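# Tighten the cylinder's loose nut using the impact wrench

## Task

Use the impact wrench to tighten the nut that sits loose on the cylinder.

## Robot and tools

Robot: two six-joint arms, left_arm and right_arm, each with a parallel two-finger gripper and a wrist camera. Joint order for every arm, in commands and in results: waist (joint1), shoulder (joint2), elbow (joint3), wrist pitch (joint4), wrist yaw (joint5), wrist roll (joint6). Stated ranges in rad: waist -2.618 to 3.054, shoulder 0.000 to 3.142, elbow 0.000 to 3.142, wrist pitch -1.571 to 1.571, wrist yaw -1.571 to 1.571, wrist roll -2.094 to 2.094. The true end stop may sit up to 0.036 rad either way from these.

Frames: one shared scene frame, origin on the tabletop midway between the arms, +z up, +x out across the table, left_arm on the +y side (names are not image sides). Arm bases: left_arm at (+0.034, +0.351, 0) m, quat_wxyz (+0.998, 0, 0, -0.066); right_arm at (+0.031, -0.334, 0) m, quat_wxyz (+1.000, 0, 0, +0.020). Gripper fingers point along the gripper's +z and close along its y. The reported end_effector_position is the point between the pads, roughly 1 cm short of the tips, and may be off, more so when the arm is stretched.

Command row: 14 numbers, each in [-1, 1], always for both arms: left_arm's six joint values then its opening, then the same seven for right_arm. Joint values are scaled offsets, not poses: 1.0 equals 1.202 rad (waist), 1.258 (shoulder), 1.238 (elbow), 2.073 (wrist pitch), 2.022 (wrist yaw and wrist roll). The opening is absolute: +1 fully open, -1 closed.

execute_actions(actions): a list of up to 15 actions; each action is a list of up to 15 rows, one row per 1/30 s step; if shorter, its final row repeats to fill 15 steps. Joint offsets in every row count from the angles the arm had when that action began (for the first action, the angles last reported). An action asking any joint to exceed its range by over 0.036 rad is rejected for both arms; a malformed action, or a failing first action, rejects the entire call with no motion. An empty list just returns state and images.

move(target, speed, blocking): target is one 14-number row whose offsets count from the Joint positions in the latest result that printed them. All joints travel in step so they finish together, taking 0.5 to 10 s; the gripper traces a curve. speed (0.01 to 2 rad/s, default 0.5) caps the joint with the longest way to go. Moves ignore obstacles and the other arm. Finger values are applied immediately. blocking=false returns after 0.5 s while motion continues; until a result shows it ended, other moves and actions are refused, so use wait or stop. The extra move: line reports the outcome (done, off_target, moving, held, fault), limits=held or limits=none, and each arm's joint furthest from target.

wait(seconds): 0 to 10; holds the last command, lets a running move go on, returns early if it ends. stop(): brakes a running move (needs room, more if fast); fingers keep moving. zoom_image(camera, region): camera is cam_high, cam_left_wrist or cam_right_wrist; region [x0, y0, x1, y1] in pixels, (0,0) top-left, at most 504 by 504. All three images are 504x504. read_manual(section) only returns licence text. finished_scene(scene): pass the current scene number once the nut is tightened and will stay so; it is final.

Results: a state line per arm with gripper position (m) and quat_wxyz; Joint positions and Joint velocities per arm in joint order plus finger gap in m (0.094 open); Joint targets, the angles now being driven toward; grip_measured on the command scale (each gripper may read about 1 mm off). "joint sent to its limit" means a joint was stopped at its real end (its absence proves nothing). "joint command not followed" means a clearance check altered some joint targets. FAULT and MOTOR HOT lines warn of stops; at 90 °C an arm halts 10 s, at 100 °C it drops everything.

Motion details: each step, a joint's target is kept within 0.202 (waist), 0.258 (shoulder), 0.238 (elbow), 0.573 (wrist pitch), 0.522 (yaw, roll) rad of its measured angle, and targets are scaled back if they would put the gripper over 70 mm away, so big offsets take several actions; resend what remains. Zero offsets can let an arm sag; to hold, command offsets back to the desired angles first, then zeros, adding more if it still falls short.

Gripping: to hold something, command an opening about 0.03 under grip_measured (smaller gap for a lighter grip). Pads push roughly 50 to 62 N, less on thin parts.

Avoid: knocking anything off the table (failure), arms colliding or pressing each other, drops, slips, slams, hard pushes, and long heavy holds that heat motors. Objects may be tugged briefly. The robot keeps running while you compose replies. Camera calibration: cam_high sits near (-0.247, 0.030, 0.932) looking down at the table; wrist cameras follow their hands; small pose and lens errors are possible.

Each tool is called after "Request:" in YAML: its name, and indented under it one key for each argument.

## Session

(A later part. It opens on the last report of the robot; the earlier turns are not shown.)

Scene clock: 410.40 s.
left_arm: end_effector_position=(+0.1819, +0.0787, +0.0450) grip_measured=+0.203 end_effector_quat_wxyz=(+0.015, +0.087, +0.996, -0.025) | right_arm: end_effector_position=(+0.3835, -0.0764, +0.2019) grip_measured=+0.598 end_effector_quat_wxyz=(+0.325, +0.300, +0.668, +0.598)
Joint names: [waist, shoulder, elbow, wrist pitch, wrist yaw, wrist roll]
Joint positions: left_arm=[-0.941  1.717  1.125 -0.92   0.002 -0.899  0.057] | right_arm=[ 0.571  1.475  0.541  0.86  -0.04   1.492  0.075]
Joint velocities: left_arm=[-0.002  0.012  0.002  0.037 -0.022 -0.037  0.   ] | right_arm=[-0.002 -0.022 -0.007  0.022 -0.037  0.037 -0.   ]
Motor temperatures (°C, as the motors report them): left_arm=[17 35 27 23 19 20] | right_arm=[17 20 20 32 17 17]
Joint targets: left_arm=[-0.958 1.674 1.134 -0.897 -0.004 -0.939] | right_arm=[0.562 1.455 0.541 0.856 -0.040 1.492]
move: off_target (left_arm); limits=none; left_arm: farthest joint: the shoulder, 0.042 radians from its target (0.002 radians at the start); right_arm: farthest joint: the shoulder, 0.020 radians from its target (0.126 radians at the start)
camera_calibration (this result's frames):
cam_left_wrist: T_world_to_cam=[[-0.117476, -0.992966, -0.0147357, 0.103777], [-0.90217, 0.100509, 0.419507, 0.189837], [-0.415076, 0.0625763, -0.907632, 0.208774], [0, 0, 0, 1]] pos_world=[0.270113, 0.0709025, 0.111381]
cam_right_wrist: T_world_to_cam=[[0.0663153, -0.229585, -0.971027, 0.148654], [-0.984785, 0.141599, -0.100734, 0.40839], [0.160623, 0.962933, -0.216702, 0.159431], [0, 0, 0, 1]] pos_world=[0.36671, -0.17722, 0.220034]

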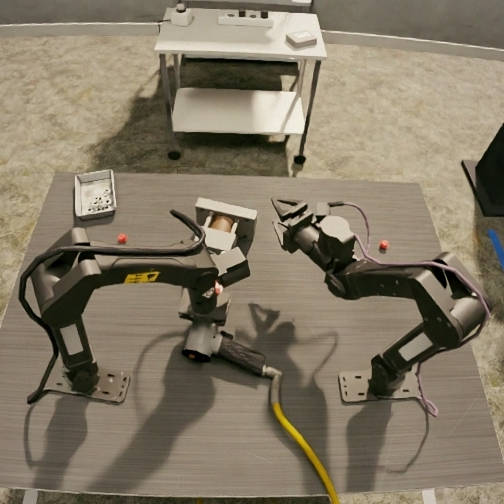

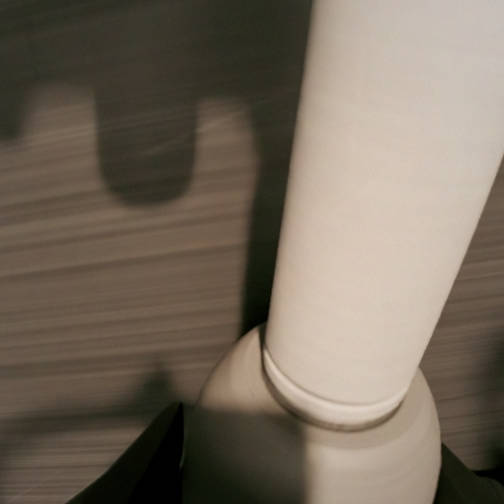

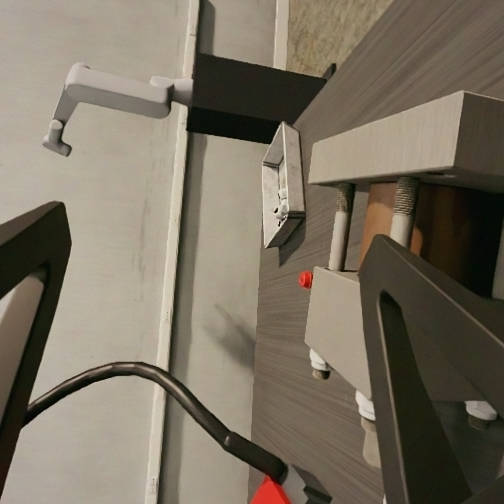

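Request:
move:
  target: [-0.01,0.02,-0.045,0,0,0,0.0,0,0,0,0,0,0,0.6]
  speed: 0.05

Request:
execute_actions:
  actions:
    - [[0,0,0,0,0,0,0.22,0,0,0,0,0,0,0.6]]
    - [[0,0,0,0,0,0,0.7,0,0,0,0,0,0,0.6]]
    - [[0,-0.08,0.06,-0.05,0,0,0.7,0,0,0,0,0,0,0.6]]
    - [[0,-0.08,0.06,-0.05,0,0,0.7,0,0,0,0,0,0,0.6]]

Scene clock: 414.37 s.
left_arm: end_effector_position=(+0.1792, +0.0777, +0.0317) grip_measured=+0.198 end_effector_quat_wxyz=(+0.008, +0.089, +0.996, -0.029) | right_arm: end_effector_position=(+0.3835, -0.0763, +0.2024) grip_measured=+0.598 end_effector_quat_wxyz=(+0.325, +0.299, +0.668, +0.599)
Joint names: [waist, shoulder, elbow, wrist pitch, wrist yaw, wrist roll]
Joint positions: left_arm=[-0.941  1.736  1.091 -0.868  0.019 -0.896  0.056] | right_arm=[ 0.571  1.475  0.541  0.862 -0.04   1.492  0.075]
Joint velocities: left_arm=[-0.007 -0.002 -0.002  0.022  0.007  0.022 -0.   ] | right_arm=[-0.002 -0.002 -0.007  0.037 -0.037 -0.081  0.   ]
Motor temperatures (°C, as the motors report them): left_arm=[17 35 26 23 19 20] | right_arm=[17 20 20 32 17 17]
Joint targets: left_arm=[-0.953 1.742 1.069 -0.920 0.002 -0.899] | right_arm=[0.571 1.475 0.541 0.860 -0.040 1.492]
move: off_target (left_arm); limits=none; left_arm: farthest joint: the wrist pitch, 0.052 radians from its target (0.000 radians at the start); right_arm: farthest joint: the wrist pitch, 0.002 radians from its target (0.000 radians at the start)
camera_calibration (this result's frames):
cam_left_wrist: T_world_to_cam=[[-0.121995, -0.992507, -0.00690656, 0.102723], [-0.895278, 0.107035, 0.432459, 0.190897], [-0.428479, 0.0589413, -0.901627, 0.198113], [0, 0, 0, 1]] pos_world=[0.268325, 0.0698438, 0.0967781]
cam_right_wrist: T_world_to_cam=[[0.0678313, -0.228521, -0.971173, 0.148645], [-0.984627, 0.14171, -0.102116, 0.40869], [0.160961, 0.96317, -0.215396, 0.159134], [0, 0, 0, 1]] pos_world=[0.36671, -0.17722, 0.22037]

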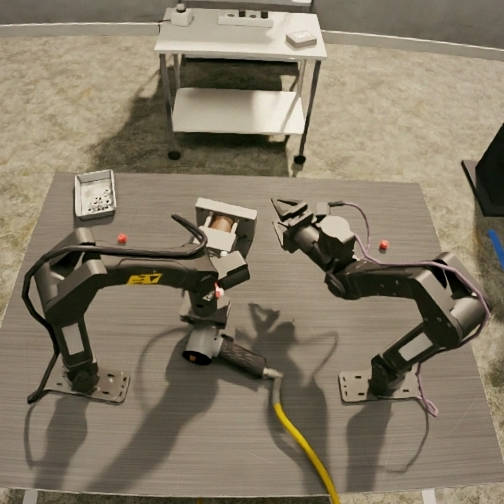

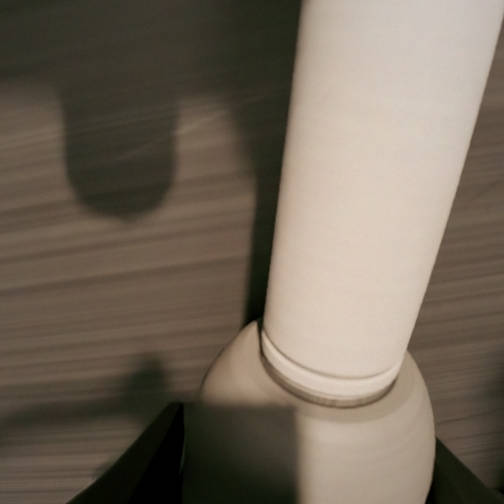

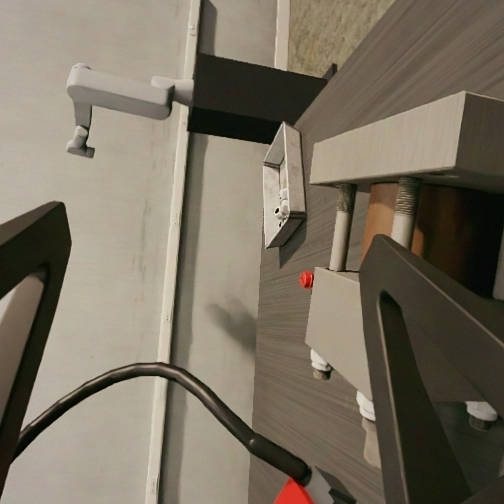

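Scene clock: 416.37 s.
left_arm: end_effector_position=(+0.1793, +0.0781, +0.1076) grip_measured=+0.698 end_effector_quat_wxyz=(+0.040, +0.091, +0.992, -0.076) | right_arm: end_effector_position=(+0.3836, -0.0763, +0.2043) grip_measured=+0.598 end_effector_quat_wxyz=(+0.327, +0.298, +0.666, +0.601)
Joint names: [waist, shoulder, elbow, wrist pitch, wrist yaw, wrist roll]
Joint positions: left_arm=[-0.941  1.557  1.197 -1.039  0.017 -0.892  0.08 ] | right_arm=[ 0.571  1.475  0.541  0.87  -0.04   1.492  0.075]
Joint velocities: left_arm=[ 0.002 -0.017 -0.017  0.022 -0.037  0.007 -0.001] | right_arm=[ 0.002 -0.002 -0.027 -0.051  0.037  0.007 -0.   ]
Motor temperatures (°C, as the motors report them): left_arm=[17 34 26 23 19 20] | right_arm=[17 20 20 32 17 17]
Joint targets: left_arm=[-0.941 1.551 1.219 -1.051 0.016 -0.892] | right_arm=[0.571 1.475 0.541 0.868 -0.040 1.492]
camera_calibration (this result's frames):
cam_left_wrist: T_world_to_cam=[[-0.127764, -0.988187, 0.0846301, 0.0945212], [-0.917315, 0.150181, 0.368754, 0.165548], [-0.377107, -0.0305191, -0.925667, 0.266899], [0, 0, 0, 1]] pos_world=[0.264586, 0.0766879, 0.178013]
cam_right_wrist: T_world_to_cam=[[0.0738977, -0.224263, -0.971723, 0.148601], [-0.983972, 0.14217, -0.10764, 0.409889], [0.162289, 0.964103, -0.210162, 0.157945], [0, 0, 0, 1]] pos_world=[0.366706, -0.177223, 0.221714]

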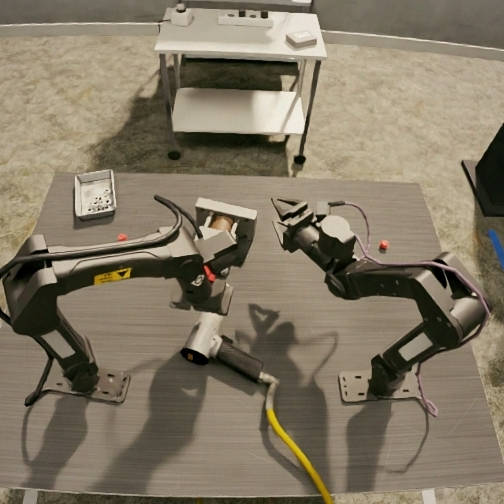

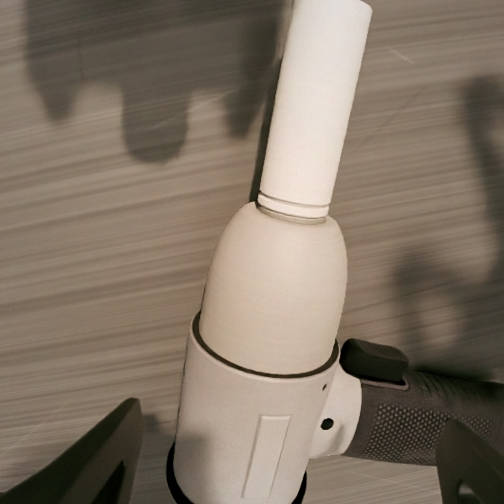

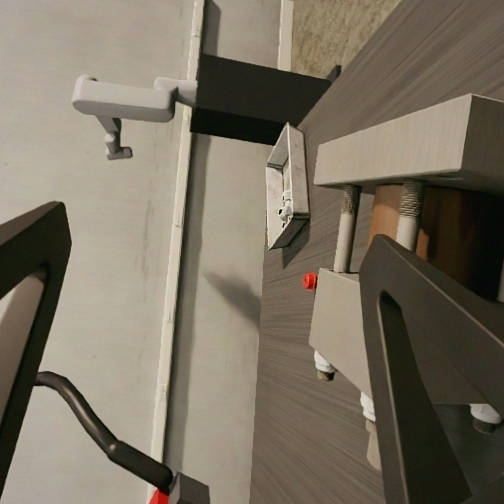

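Request:
move:
  target: [0.1,0,0.1,0.2,0,0.3,0.7,-0.2,-0.1,0,0,0,0,0.6]
  speed: 0.6

Scene clock: 419.63 s.
left_arm: end_effector_position=(+0.2722, +0.0049, +0.1784) grip_measured=+0.698 end_effector_quat_wxyz=(+0.255, +0.312, +0.894, -0.197) | right_arm: end_effector_position=(+0.4227, -0.1684, +0.2494) grip_measured=+0.598 end_effector_quat_wxyz=(+0.418, +0.352, +0.594, +0.591)
Joint names: [waist, shoulder, elbow, wrist pitch, wrist yaw, wrist roll]
Joint positions: left_arm=[-0.829  1.557  1.288 -0.645  0.019 -0.296  0.08 ] | right_arm=[ 0.339  1.368  0.541  0.875 -0.04   1.492  0.075]
Joint velocities: left_arm=[-0.012 -0.012  0.002 -0.022  0.007  0.007 -0.   ] | right_arm=[-0.007 -0.012  0.002 -0.037 -0.022 -0.007 -0.001]
Motor temperatures (°C, as the motors report them): left_arm=[17 33 26 23 19 20] | right_arm=[17 20 20 32 17 17]
Joint targets: left_arm=[-0.821 1.557 1.321 -0.624 0.017 -0.286] | right_arm=[0.331 1.349 0.541 0.870 -0.040 1.492]
move: off_target (left_arm); limits=none; left_arm: farthest joint: the elbow, 0.033 radians from its target (0.124 radians at the start); right_arm: farthest joint: the shoulder, 0.019 radians from its target (0.126 radians at the start)
camera_calibration (this result's frames):
cam_left_wrist: T_world_to_cam=[[-0.597219, -0.783316, 0.172466, 0.139145], [-0.801942, 0.579197, -0.146352, 0.294042], [0.0147482, -0.225712, -0.974082, 0.26814], [0, 0, 0, 1]] pos_world=[0.31495, -0.000791745, 0.280227]
cam_right_wrist: T_world_to_cam=[[0.121496, -0.194843, -0.97328, 0.154094], [-0.909742, 0.370322, -0.1877, 0.493273], [0.396999, 0.908239, -0.132264, 0.121913], [0, 0, 0, 1]] pos_world=[0.38163, -0.263372, 0.258689]

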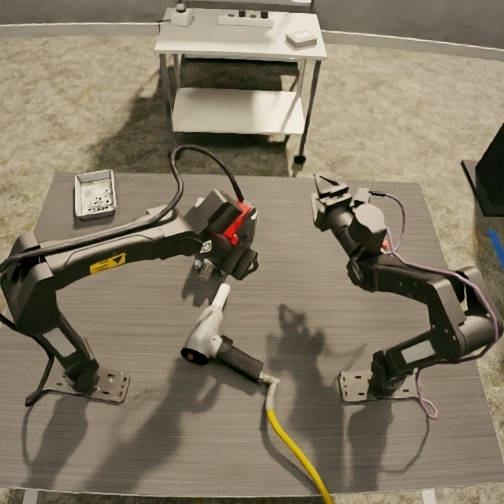

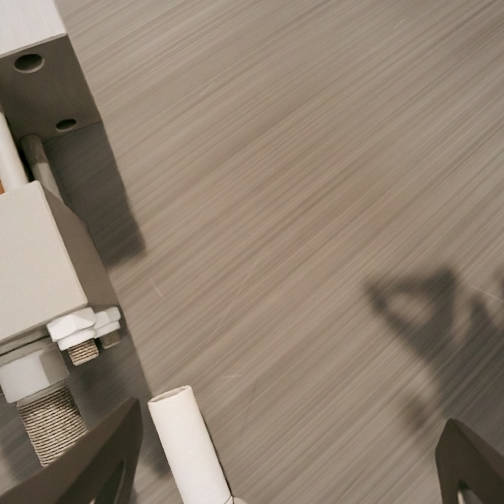

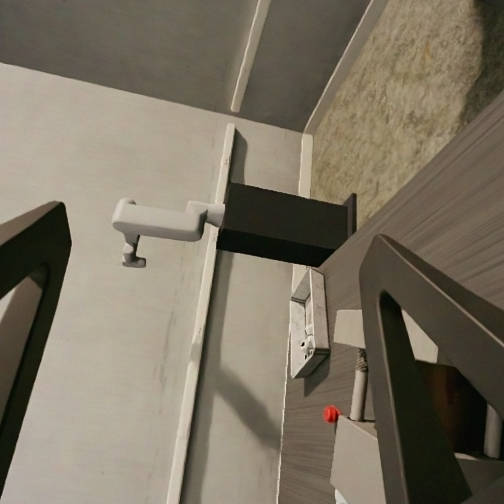

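Seated flush.

Request:
finished_scene:
  scene: 1

The scene is finished: the task was done.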